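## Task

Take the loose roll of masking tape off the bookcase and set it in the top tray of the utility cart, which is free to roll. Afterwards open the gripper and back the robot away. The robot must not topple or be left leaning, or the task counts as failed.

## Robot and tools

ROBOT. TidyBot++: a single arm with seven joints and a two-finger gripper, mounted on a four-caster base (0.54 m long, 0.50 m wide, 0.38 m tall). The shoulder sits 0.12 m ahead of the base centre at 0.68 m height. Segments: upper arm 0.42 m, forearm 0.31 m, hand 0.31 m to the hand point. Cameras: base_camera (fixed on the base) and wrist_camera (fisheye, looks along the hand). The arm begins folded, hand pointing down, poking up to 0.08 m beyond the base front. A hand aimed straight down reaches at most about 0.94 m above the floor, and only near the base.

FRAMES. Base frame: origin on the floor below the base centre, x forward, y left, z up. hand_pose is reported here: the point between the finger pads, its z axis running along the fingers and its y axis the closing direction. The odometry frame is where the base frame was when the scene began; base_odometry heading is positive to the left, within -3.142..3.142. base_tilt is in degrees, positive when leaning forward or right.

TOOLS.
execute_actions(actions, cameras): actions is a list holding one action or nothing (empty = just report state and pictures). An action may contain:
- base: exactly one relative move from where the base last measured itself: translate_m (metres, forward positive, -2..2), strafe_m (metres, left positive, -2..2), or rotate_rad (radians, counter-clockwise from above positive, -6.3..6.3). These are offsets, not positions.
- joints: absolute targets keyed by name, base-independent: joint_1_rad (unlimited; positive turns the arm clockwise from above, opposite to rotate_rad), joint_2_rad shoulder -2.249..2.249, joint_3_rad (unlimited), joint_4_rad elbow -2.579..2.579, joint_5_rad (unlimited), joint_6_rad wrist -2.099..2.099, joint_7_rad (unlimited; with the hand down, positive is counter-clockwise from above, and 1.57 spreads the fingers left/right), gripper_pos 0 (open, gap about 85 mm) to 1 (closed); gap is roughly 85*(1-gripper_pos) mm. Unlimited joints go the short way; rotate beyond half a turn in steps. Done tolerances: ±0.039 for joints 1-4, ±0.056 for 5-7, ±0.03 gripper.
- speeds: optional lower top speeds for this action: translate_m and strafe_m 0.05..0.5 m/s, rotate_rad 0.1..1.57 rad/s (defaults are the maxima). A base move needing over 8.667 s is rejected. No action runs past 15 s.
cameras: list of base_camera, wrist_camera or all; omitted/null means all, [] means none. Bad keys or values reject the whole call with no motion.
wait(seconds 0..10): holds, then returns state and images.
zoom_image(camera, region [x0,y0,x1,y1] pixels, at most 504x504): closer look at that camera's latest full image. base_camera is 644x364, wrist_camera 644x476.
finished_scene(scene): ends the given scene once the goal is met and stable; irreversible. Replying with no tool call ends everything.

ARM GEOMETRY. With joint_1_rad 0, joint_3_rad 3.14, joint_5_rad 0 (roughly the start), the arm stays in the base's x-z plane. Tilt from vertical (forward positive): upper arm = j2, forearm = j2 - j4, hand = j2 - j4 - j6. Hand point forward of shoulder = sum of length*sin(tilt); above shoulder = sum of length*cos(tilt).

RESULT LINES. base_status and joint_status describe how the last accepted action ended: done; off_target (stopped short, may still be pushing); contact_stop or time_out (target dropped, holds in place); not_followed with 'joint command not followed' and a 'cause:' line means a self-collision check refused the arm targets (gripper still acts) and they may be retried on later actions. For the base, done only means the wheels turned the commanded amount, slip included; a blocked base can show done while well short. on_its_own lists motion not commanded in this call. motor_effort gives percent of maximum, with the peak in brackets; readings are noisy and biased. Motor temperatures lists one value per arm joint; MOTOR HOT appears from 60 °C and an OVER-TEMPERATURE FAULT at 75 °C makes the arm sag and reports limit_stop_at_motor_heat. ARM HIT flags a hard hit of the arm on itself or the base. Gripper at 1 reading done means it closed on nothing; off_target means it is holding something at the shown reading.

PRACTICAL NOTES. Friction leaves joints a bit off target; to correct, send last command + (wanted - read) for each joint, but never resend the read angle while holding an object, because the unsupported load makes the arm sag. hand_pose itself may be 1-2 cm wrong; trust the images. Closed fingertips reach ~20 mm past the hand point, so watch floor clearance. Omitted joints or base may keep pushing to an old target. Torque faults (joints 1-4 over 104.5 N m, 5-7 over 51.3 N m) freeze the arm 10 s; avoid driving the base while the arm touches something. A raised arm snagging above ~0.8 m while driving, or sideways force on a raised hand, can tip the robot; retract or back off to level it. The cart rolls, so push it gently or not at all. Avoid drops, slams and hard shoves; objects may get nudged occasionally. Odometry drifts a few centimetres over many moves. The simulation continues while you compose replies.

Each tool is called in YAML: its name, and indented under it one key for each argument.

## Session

execute_actions:
  actions:
    - {"joints":{"joint_6_rad":0.5}}

Scene clock: 1.63 s.
Motor temperatures (°C, as the motors report them): [35 31 26 34 34 40 43]
base_odometry: x=+0.000 y=+0.000 heading=+0.000 (m, m, rad; odometry frame)
base_tilt: forward=-0.4 right=+0.0 (deg)
base_status: not commanded
joint_positions: joint_1_rad=+0.036 joint_2_rad=-0.365 joint_3_rad=+3.112 joint_4_rad=-2.513 joint_5_rad=-0.032 joint_6_rad=+0.478 joint_7_rad=+1.574 gripper_pos=+0.000
joint_status: all done
motor_effort: joint_1_rad=+0(0) joint_2_rad=-7(7) joint_3_rad=+0(0) joint_4_rad=+18(18) joint_5_rad=+0(0) joint_6_rad=+8(8) joint_7_rad=+2(1) (%)
hand_pose: x=+0.5416 y=-0.0044 z=+0.8721 quat_wxyz=(+0.004, +0.741, -0.013, +0.671) (m; base frame)
pictures: base_camera, wrist_camera
camera_calibration (this result's frames):
wrist_camera: T_world_to_cam=[[-0.0286174, -0.999468, -0.0156184, 0.0255856], [-0.110128, 0.0186822, -0.993742, 0.983762], [0.993505, -0.0267183, -0.110605, -0.305684], [0, 0, 0, 1]] pos_world=[0.412771, -0.00097416, 0.944195]
Images, in order (width x height): base_camera 644x364, wrist_camera 644x476.

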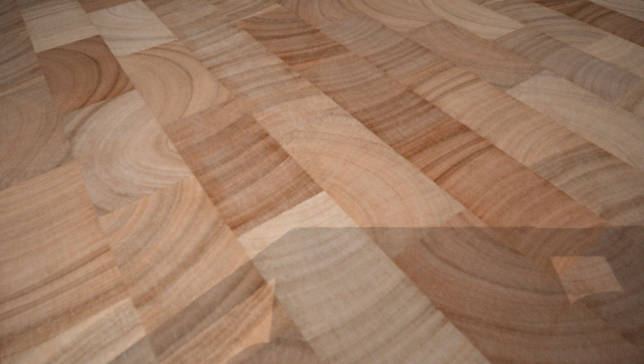

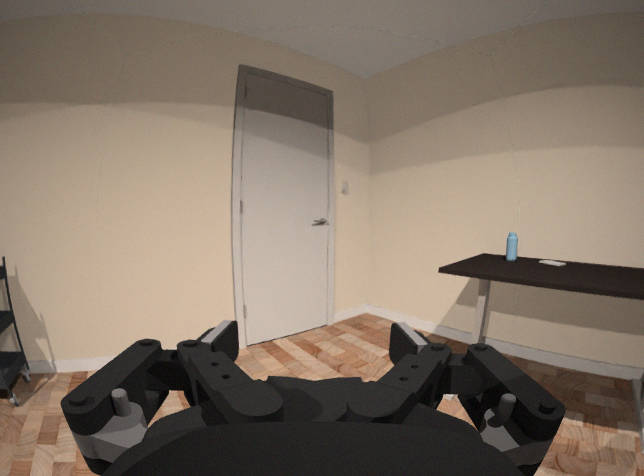

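Same layout; bookcase is behind-right.

execute_actions:
  actions:
    - {"base":{"rotate_rad":-2.5}}
  cameras: ["wrist_camera"]

Scene clock: 4.90 s.
Motor temperatures (°C, as the motors report them): [35 31 26 34 34 40 43]
base_odometry: x=+0.000 y=+0.000 heading=-2.499 (m, m, rad; odometry frame)
base_tilt: forward=-0.4 right=+0.0 (deg)
base_status: done
joint_positions: joint_1_rad=+0.036 joint_2_rad=-0.365 joint_3_rad=+3.112 joint_4_rad=-2.513 joint_5_rad=-0.032 joint_6_rad=+0.478 joint_7_rad=+1.574 gripper_pos=+0.000
joint_status: not commanded
motor_effort: joint_1_rad=+0(1) joint_2_rad=-7(8) joint_3_rad=+0(1) joint_4_rad=+18(18) joint_5_rad=+0(1) joint_6_rad=+7(8) joint_7_rad=+2(2) (%)
hand_pose: x=+0.5416 y=-0.0044 z=+0.8721 quat_wxyz=(+0.004, +0.741, -0.013, +0.671) (m; base frame)
pictures: wrist_camera
camera_calibration (this result's frames):
wrist_camera: T_world_to_cam=[[-0.0286046, -0.999469, -0.0156187, 0.0255844], [-0.110129, 0.0186811, -0.993742, 0.983762], [0.993506, -0.0267055, -0.110605, -0.305684], [0, 0, 0, 1]] pos_world=[0.412771, -0.000970403, 0.944195]
Images, in order (width x height): wrist_camera 644x476.

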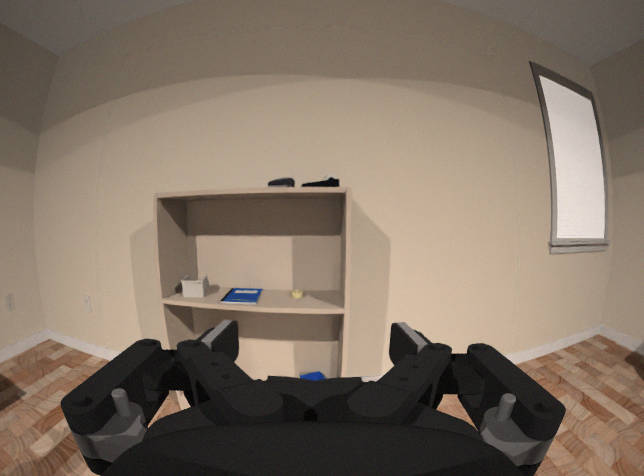

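execute_actions:
  actions:
    - {"base":{"translate_m":0.4},"joints":{"joint_1_rad":0,"joint_2_rad":0.9,"joint_3_rad":3.14,"joint_4_rad":-1.68,"joint_5_rad":0,"joint_6_rad":0.55}}
  cameras: ["wrist_camera"]

Scene clock: 9.00 s.
Motor temperatures (°C, as the motors report them): [35 31 26 34 34 40 43]
base_odometry: x=-0.321 y=-0.239 heading=-2.500 (m, m, rad; odometry frame)
base_tilt: forward=-0.3 right=+0.0 (deg)
base_status: done
joint_positions: joint_1_rad=+0.012 joint_2_rad=+0.896 joint_3_rad=+3.120 joint_4_rad=-1.697 joint_5_rad=-0.032 joint_6_rad=+0.507 joint_7_rad=+1.574 gripper_pos=+0.000
joint_status: all done
motor_effort: joint_1_rad=+0(1) joint_2_rad=-45(47) joint_3_rad=-1(1) joint_4_rad=+12(19) joint_5_rad=+0(0) joint_6_rad=+7(8) joint_7_rad=+2(1) (%)
hand_pose: x=+0.8821 y=+0.0000 z=+0.5234 quat_wxyz=(-0.007, +0.864, -0.018, +0.504) (m; base frame)
pictures: wrist_camera
camera_calibration (this result's frames):
wrist_camera: T_world_to_cam=[[-0.029229, -0.999075, -0.0315388, 0.0431307], [-0.502003, 0.0419565, -0.863848, 0.952314], [0.864372, -0.0094168, -0.502765, -0.363314], [0, 0, 0, 1]] pos_world=[0.793364, -0.000286239, 0.641352]
Images, in order (width x height): wrist_camera 644x476.

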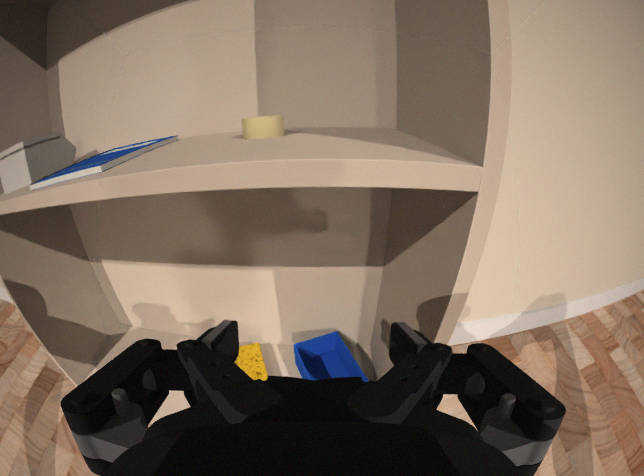

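execute_actions:
  actions:
    - {"joints":{"joint_1_rad":-0.06,"joint_2_rad":0.78}}
  cameras: ["wrist_camera"]

Scene clock: 11.50 s.
Motor temperatures (°C, as the motors report them): [35 31 26 34 34 40 43]
base_odometry: x=-0.321 y=-0.239 heading=-2.500 (m, m, rad; odometry frame)
base_tilt: forward=-0.3 right=+0.0 (deg)
base_status: not commanded
joint_positions: joint_1_rad=-0.059 joint_2_rad=+0.776 joint_3_rad=+3.126 joint_4_rad=-1.689 joint_5_rad=-0.032 joint_6_rad=+0.513 joint_7_rad=+1.574 gripper_pos=+0.000
joint_status: all done
motor_effort: joint_1_rad=+0(2) joint_2_rad=-44(49) joint_3_rad=-1(2) joint_4_rad=+14(14) joint_5_rad=+0(0) joint_6_rad=+7(7) joint_7_rad=+1(1) (%)
hand_pose: x=+0.8977 y=+0.0515 z=+0.6213 quat_wxyz=(-0.024, +0.828, +0.011, +0.560) (m; base frame)
pictures: wrist_camera
camera_calibration (this result's frames):
wrist_camera: T_world_to_cam=[[0.0415407, -0.9987, -0.029526, 0.0333665], [-0.383792, 0.0113346, -0.92335, 0.975049], [0.922485, 0.0496885, -0.382822, -0.456815], [0, 0, 0, 1]] pos_world=[0.794235, 0.0449698, 0.726418]
Images, in order (width x height): wrist_camera 644x476.

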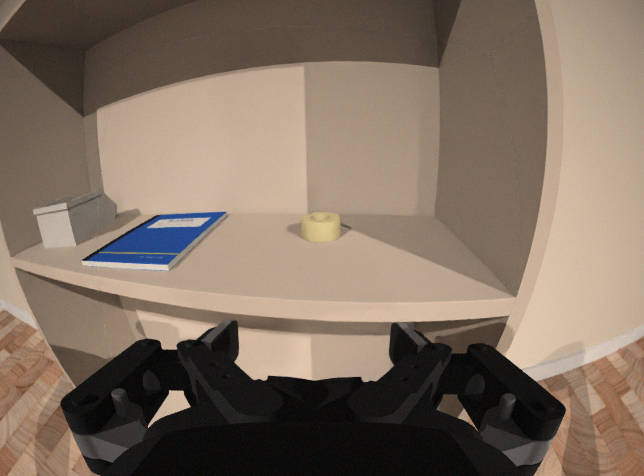

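execute_actions:
  actions:
    - {"base":{"translate_m":0.22},"speeds":{"translate_m":0.25}}
  cameras: ["wrist_camera"]

Scene clock: 13.97 s.
Motor temperatures (°C, as the motors report them): [35 31 26 34 34 40 43]
base_odometry: x=-0.497 y=-0.371 heading=-2.501 (m, m, rad; odometry frame)
base_tilt: forward=-0.3 right=+0.0 (deg)
base_status: done
joint_positions: joint_1_rad=-0.059 joint_2_rad=+0.776 joint_3_rad=+3.126 joint_4_rad=-1.688 joint_5_rad=-0.032 joint_6_rad=+0.513 joint_7_rad=+1.574 gripper_pos=+0.000
joint_status: not commanded
motor_effort: joint_1_rad=+1(3) joint_2_rad=-45(46) joint_3_rad=-1(3) joint_4_rad=+14(15) joint_5_rad=+1(1) joint_6_rad=+7(8) joint_7_rad=+2(2) (%)
hand_pose: x=+0.8980 y=+0.0515 z=+0.6216 quat_wxyz=(-0.024, +0.828, +0.011, +0.560) (m; base frame)
pictures: wrist_camera
camera_calibration (this result's frames):
wrist_camera: T_world_to_cam=[[0.0415517, -0.998699, -0.0295432, 0.0333788], [-0.383234, 0.0113763, -0.923581, 0.975029], [0.922716, 0.0496983, -0.382263, -0.457478], [0, 0, 0, 1]] pos_world=[0.7944, 0.0449791, 0.726627]
Images, in order (width x height): wrist_camera 644x476.

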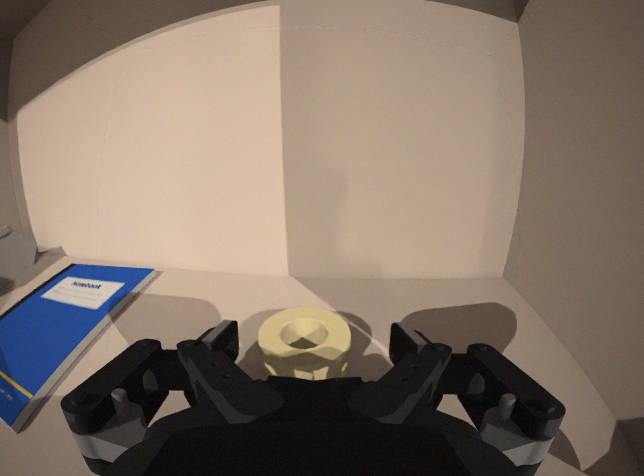

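execute_actions:
  actions:
    - {"joints":{"gripper_pos":1}}
  cameras: []

execute_actions:
  actions:
    - {"joints":{"joint_2_rad":0.7}}
  cameras: []

execute_actions:
  actions:
    - {"base":{"translate_m":-0.5}}
  cameras: ["wrist_camera"]

Scene clock: 16.33 s.
Motor temperatures (°C, as the motors report them): [35 32 26 34 34 40 43]
base_odometry: x=-0.497 y=-0.371 heading=-2.501 (m, m, rad; odometry frame)
base_tilt: forward=-0.3 right=+0.0 (deg)
base_status: not commanded
joint_positions: joint_1_rad=-0.059 joint_2_rad=+0.776 joint_3_rad=+3.126 joint_4_rad=-1.688 joint_5_rad=-0.032 joint_6_rad=+0.514 joint_7_rad=+1.574 gripper_pos=+0.496
joint_status: gripper_pos off_target (ended at +0.496, target +1.000)
motor_effort: joint_1_rad=+0(1) joint_2_rad=-44(45) joint_3_rad=-1(1) joint_4_rad=+14(14) joint_5_rad=+0(1) joint_6_rad=+7(7) joint_7_rad=+2(1) (%)
hand_pose: x=+0.8982 y=+0.0515 z=+0.6220 quat_wxyz=(-0.024, +0.828, +0.011, +0.560) (m; base frame)
pictures: none
No camera images: the call's "cameras" was empty. Leave "cameras" out to get every camera's image.

Scene clock: 17.30 s.
Motor temperatures (°C, as the motors report them): [35 32 26 34 34 40 43]
base_odometry: x=-0.497 y=-0.371 heading=-2.501 (m, m, rad; odometry frame)
base_tilt: forward=-0.3 right=+0.0 (deg)
base_status: not commanded
joint_positions: joint_1_rad=-0.059 joint_2_rad=+0.704 joint_3_rad=+3.126 joint_4_rad=-1.688 joint_5_rad=-0.032 joint_6_rad=+0.514 joint_7_rad=+1.574 gripper_pos=+0.496
joint_status: all done
motor_effort: joint_1_rad=+0(0) joint_2_rad=-44(49) joint_3_rad=-1(1) joint_4_rad=+16(16) joint_5_rad=+0(0) joint_6_rad=+8(8) joint_7_rad=+2(1) (%)
hand_pose: x=+0.9005 y=+0.0516 z=+0.6788 quat_wxyz=(-0.026, +0.807, +0.011, +0.590) (m; base frame)
pictures: none
No camera images: the call's "cameras" was empty. Leave "cameras" out to get every camera's image.

Scene clock: 19.80 s.
Motor temperatures (°C, as the motors report them): [35 32 26 34 34 40 43]
base_odometry: x=-0.097 y=-0.072 heading=-2.500 (m, m, rad; odometry frame)
base_tilt: forward=-0.3 right=+0.0 (deg)
base_status: done
joint_positions: joint_1_rad=-0.059 joint_2_rad=+0.703 joint_3_rad=+3.127 joint_4_rad=-1.686 joint_5_rad=-0.032 joint_6_rad=+0.514 joint_7_rad=+1.574 gripper_pos=+0.496
joint_status: not commanded
motor_effort: joint_1_rad=+0(3) joint_2_rad=-43(48) joint_3_rad=-1(3) joint_4_rad=+15(17) joint_5_rad=+0(1) joint_6_rad=+8(8) joint_7_rad=+2(1) (%)
hand_pose: x=+0.9011 y=+0.0514 z=+0.6801 quat_wxyz=(-0.025, +0.806, +0.011, +0.591) (m; base frame)
pictures: wrist_camera
camera_calibration (this result's frames):
wrist_camera: T_world_to_cam=[[0.0434826, -0.998606, -0.0299247, 0.0333548], [-0.311904, 0.0148867, -0.949997, 0.983719], [0.949118, 0.0506419, -0.310822, -0.510409], [0, 0, 0, 1]] pos_world=[0.789814, 0.0445121, 0.776882]
Images, in order (width x height): wrist_camera 644x476.

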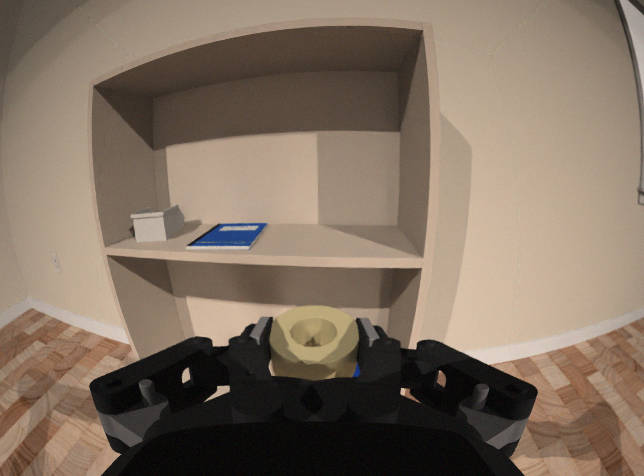

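execute_actions:
  actions:
    - {"base":{"rotate_rad":-2.73},"joints":{"joint_1_rad":0,"joint_2_rad":0,"joint_4_rad":-1.55,"joint_6_rad":-0.35}}

Scene clock: 23.67 s.
Motor temperatures (°C, as the motors report them): [35 32 26 34 34 40 43]
base_odometry: x=-0.097 y=-0.072 heading=+1.053 (m, m, rad; odometry frame)
base_tilt: forward=-0.3 right=+0.0 (deg)
base_status: done
joint_positions: joint_1_rad=+0.003 joint_2_rad=+0.018 joint_3_rad=+3.141 joint_4_rad=-1.566 joint_5_rad=-0.032 joint_6_rad=-0.309 joint_7_rad=+1.574 gripper_pos=+0.496
joint_status: all done
motor_effort: joint_1_rad=+1(5) joint_2_rad=-24(47) joint_3_rad=+0(4) joint_4_rad=+20(20) joint_5_rad=+0(1) joint_6_rad=+7(8) joint_7_rad=+1(1) (%)
hand_pose: x=+0.7362 y=+0.0030 z=+1.0000 quat_wxyz=(-0.011, +0.811, -0.009, +0.585) (m; base frame)
pictures: base_camera, wrist_camera
camera_calibration (this result's frames):
wrist_camera: T_world_to_cam=[[-0.00588332, -0.999517, -0.0305261, 0.0387917], [-0.326845, 0.030772, -0.944577, 1.24252], [0.94506, 0.00442005, -0.326868, -0.232858], [0, 0, 0, 1]] pos_world=[0.626406, 0.00156721, 1.09873]
Images, in order (width x height): base_camera 644x364, wrist_camera 644x476.

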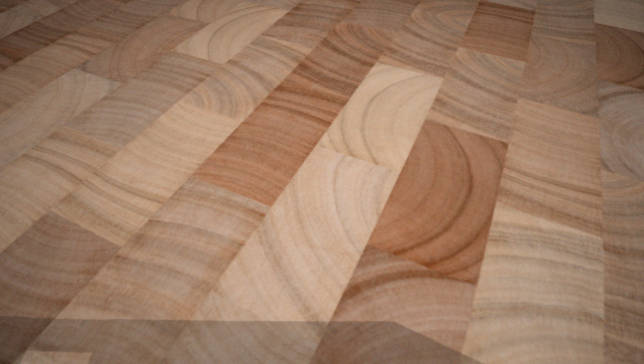

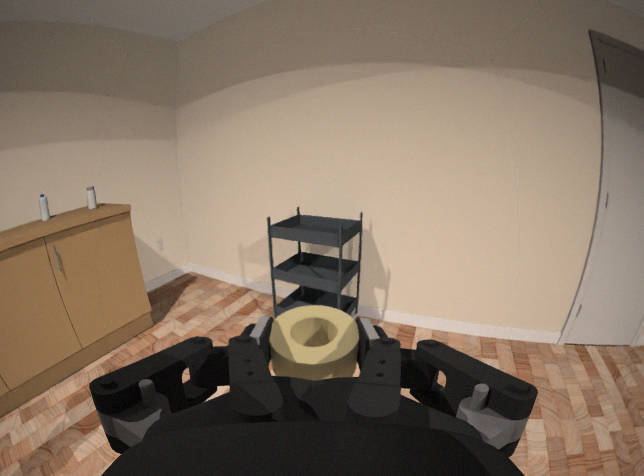

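execute_actions:
  actions:
    - {"base":{"translate_m":0.85}}

Scene clock: 27.33 s.
Motor temperatures (°C, as the motors report them): [35 32 26 34 34 40 43]
base_odometry: x=+0.325 y=+0.667 heading=+1.053 (m, m, rad; odometry frame)
base_tilt: forward=-0.4 right=+0.0 (deg)
base_status: done
joint_positions: joint_1_rad=+0.003 joint_2_rad=+0.005 joint_3_rad=+3.141 joint_4_rad=-1.564 joint_5_rad=-0.032 joint_6_rad=-0.313 joint_7_rad=+1.574 gripper_pos=+0.496
joint_status: not commanded
motor_effort: joint_1_rad=+0(1) joint_2_rad=-24(28) joint_3_rad=-1(0) joint_4_rad=+21(22) joint_5_rad=+0(0) joint_6_rad=+7(8) joint_7_rad=+2(1) (%)
hand_pose: x=+0.7318 y=+0.0031 z=+1.0075 quat_wxyz=(-0.011, +0.808, -0.009, +0.589) (m; base frame)
pictures: base_camera, wrist_camera
camera_calibration (this result's frames):
wrist_camera: T_world_to_cam=[[-0.00544363, -0.999518, -0.0305494, 0.0387496], [-0.317579, 0.0306963, -0.947735, 1.24452], [0.948216, 0.00454273, -0.317593, -0.237957], [0, 0, 0, 1]] pos_world=[0.62108, 0.00160961, 1.10509]
Images, in order (width x height): base_camera 644x364, wrist_camera 644x476.

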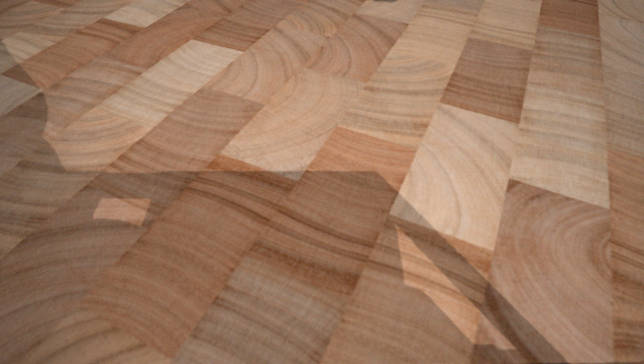

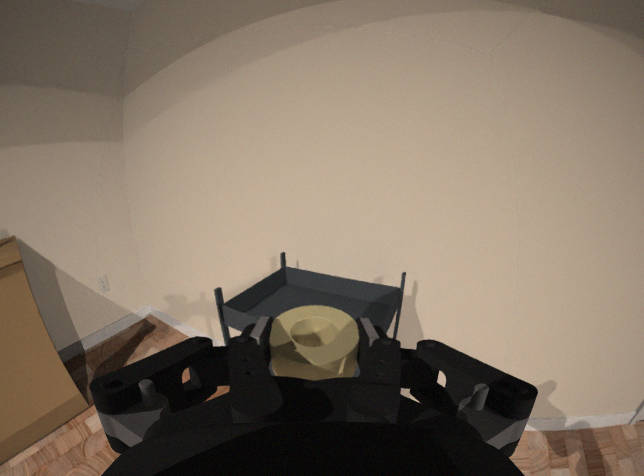

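execute_actions:
  actions:
    - {"base":{"translate_m":0.52}}
  cameras: ["base_camera"]

execute_actions:
  actions:
    - {"joints":{"joint_2_rad":0.1,"joint_4_rad":-2.0,"joint_6_rad":0.17}}
  cameras: ["wrist_camera"]

Scene clock: 30.33 s.
Motor temperatures (°C, as the motors report them): [35 32 26 34 34 40 43]
base_odometry: x=+0.583 y=+1.118 heading=+1.052 (m, m, rad; odometry frame)
base_tilt: forward=-0.4 right=+0.0 (deg)
base_status: done
joint_positions: joint_1_rad=+0.003 joint_2_rad=+0.008 joint_3_rad=+3.141 joint_4_rad=-1.563 joint_5_rad=-0.032 joint_6_rad=-0.314 joint_7_rad=+1.574 gripper_pos=+0.496
joint_status: not commanded
motor_effort: joint_1_rad=+0(1) joint_2_rad=-24(27) joint_3_rad=+0(0) joint_4_rad=+20(21) joint_5_rad=+0(0) joint_6_rad=+8(8) joint_7_rad=+1(1) (%)
hand_pose: x=+0.7326 y=+0.0031 z=+1.0063 quat_wxyz=(-0.011, +0.809, -0.009, +0.588) (m; base frame)
pictures: base_camera
Images, in order (width x height): base_camera 644x364.

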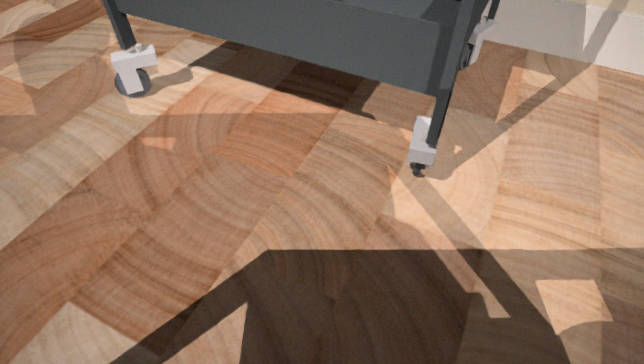

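Scene clock: 32.00 s.
Motor temperatures (°C, as the motors report them): [35 32 26 34 34 40 43]
base_odometry: x=+0.583 y=+1.118 heading=+1.052 (m, m, rad; odometry frame)
base_tilt: forward=-0.3 right=+0.0 (deg)
base_status: not commanded
joint_positions: joint_1_rad=+0.003 joint_2_rad=+0.094 joint_3_rad=+3.141 joint_4_rad=-1.990 joint_5_rad=-0.032 joint_6_rad=+0.127 joint_7_rad=+1.574 gripper_pos=+0.496
joint_status: all done
motor_effort: joint_1_rad=+0(0) joint_2_rad=-25(26) joint_3_rad=-1(1) joint_4_rad=+18(20) joint_5_rad=+0(0) joint_6_rad=+7(8) joint_7_rad=+1(1) (%)
hand_pose: x=+0.7207 y=-0.0012 z=+0.8287 quat_wxyz=(-0.006, +0.830, -0.014, +0.558) (m; base frame)
pictures: wrist_camera
camera_calibration (this result's frames):
wrist_camera: T_world_to_cam=[[-0.0209056, -0.999435, -0.0263114, 0.0366019], [-0.387604, 0.032361, -0.921258, 1.10018], [0.921589, -0.00906108, -0.388061, -0.206548], [0, 0, 0, 1]] pos_world=[0.61755, -0.000893147, 0.934356]
Images, in order (width x height): wrist_camera 644x476.

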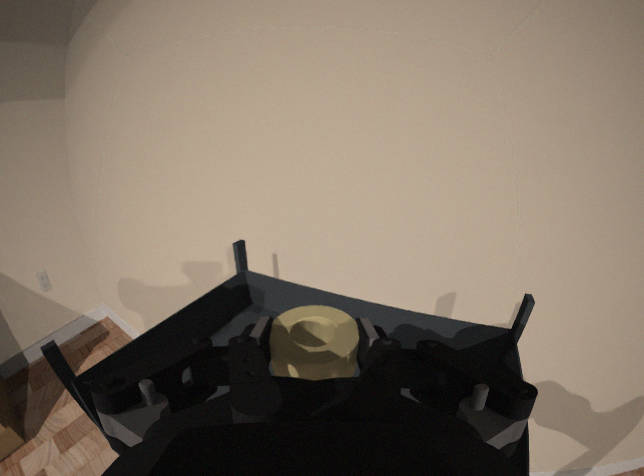

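execute_actions:
  actions:
    - {"joints":{"gripper_pos":0}}
  cameras: []

execute_actions:
  actions:
    - {"joints":{"joint_2_rad":0,"joint_4_rad":-1.55,"joint_6_rad":-0.5}}
  cameras: []

execute_actions:
  actions:
    - {"base":{"translate_m":-0.5}}
  cameras: ["wrist_camera"]

Scene clock: 34.27 s.
Motor temperatures (°C, as the motors report them): [35 32 26 34 34 40 43]
base_odometry: x=+0.583 y=+1.118 heading=+1.052 (m, m, rad; odometry frame)
base_tilt: forward=-0.4 right=+0.0 (deg)
base_status: not commanded
joint_positions: joint_1_rad=+0.003 joint_2_rad=+0.094 joint_3_rad=+3.141 joint_4_rad=-1.990 joint_5_rad=-0.032 joint_6_rad=+0.127 joint_7_rad=+1.574 gripper_pos=+0.000
joint_status: all done
motor_effort: joint_1_rad=+0(1) joint_2_rad=-25(25) joint_3_rad=+0(1) joint_4_rad=+18(18) joint_5_rad=+0(0) joint_6_rad=+7(7) joint_7_rad=+2(1) (%)
hand_pose: x=+0.7207 y=-0.0012 z=+0.8288 quat_wxyz=(-0.006, +0.830, -0.014, +0.558) (m; base frame)
pictures: none
No camera images: the call's "cameras" was empty. Leave "cameras" out to get every camera's image.

Scene clock: 35.90 s.
Motor temperatures (°C, as the motors report them): [35 32 26 34 34 40 43]
base_odometry: x=+0.583 y=+1.118 heading=+1.052 (m, m, rad; odometry frame)
base_tilt: forward=-0.4 right=+0.0 (deg)
base_status: not commanded
joint_positions: joint_1_rad=+0.003 joint_2_rad=+0.007 joint_3_rad=+3.141 joint_4_rad=-1.561 joint_5_rad=-0.032 joint_6_rad=-0.459 joint_7_rad=+1.574 gripper_pos=+0.000
joint_status: all done
motor_effort: joint_1_rad=+0(0) joint_2_rad=-23(27) joint_3_rad=-1(1) joint_4_rad=+20(21) joint_5_rad=+0(0) joint_6_rad=+7(7) joint_7_rad=+1(1) (%)
hand_pose: x=+0.7157 y=+0.0045 z=+0.9664 quat_wxyz=(-0.012, +0.849, -0.008, +0.529) (m; base frame)
pictures: none
No camera images: the call's "cameras" was empty. Leave "cameras" out to get every camera's image.

Scene clock: 38.37 s.
Motor temperatures (°C, as the motors report them): [35 32 26 34 34 40 43]
base_odometry: x=+0.335 y=+0.684 heading=+1.052 (m, m, rad; odometry frame)
base_tilt: forward=-0.4 right=+0.0 (deg)
base_status: done
joint_positions: joint_1_rad=+0.002 joint_2_rad=-0.004 joint_3_rad=+3.141 joint_4_rad=-1.560 joint_5_rad=-0.031 joint_6_rad=-0.462 joint_7_rad=+1.574 gripper_pos=+0.000
joint_status: not commanded
motor_effort: joint_1_rad=+0(2) joint_2_rad=-22(28) joint_3_rad=+0(1) joint_4_rad=+19(21) joint_5_rad=+0(0) joint_6_rad=+7(8) joint_7_rad=+1(2) (%)
hand_pose: x=+0.7121 y=+0.0048 z=+0.9726 quat_wxyz=(-0.012, +0.846, -0.007, +0.533) (m; base frame)
pictures: wrist_camera
camera_calibration (this result's frames):
wrist_camera: T_world_to_cam=[[-0.00437966, -0.999542, -0.0299418, 0.0378855], [-0.442895, 0.0287841, -0.896111, 1.24417], [0.896563, 0.00933639, -0.442818, -0.0717666], [0, 0, 0, 1]] pos_world=[0.615546, 0.00272586, 1.08427]
Images, in order (width x height): wrist_camera 644x476.

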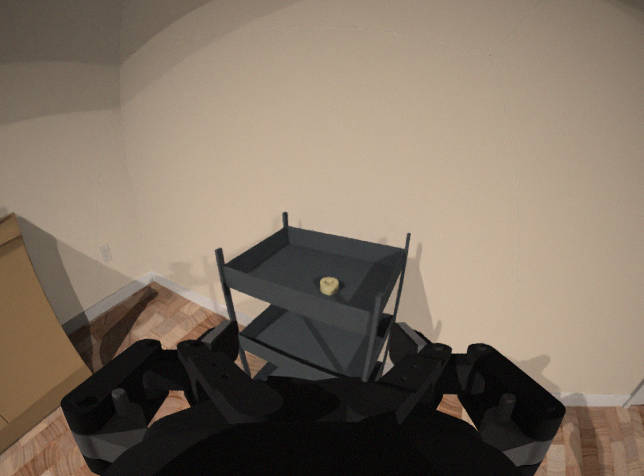

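finished_scene:
  scene: 2

The scene is finished: the task was done.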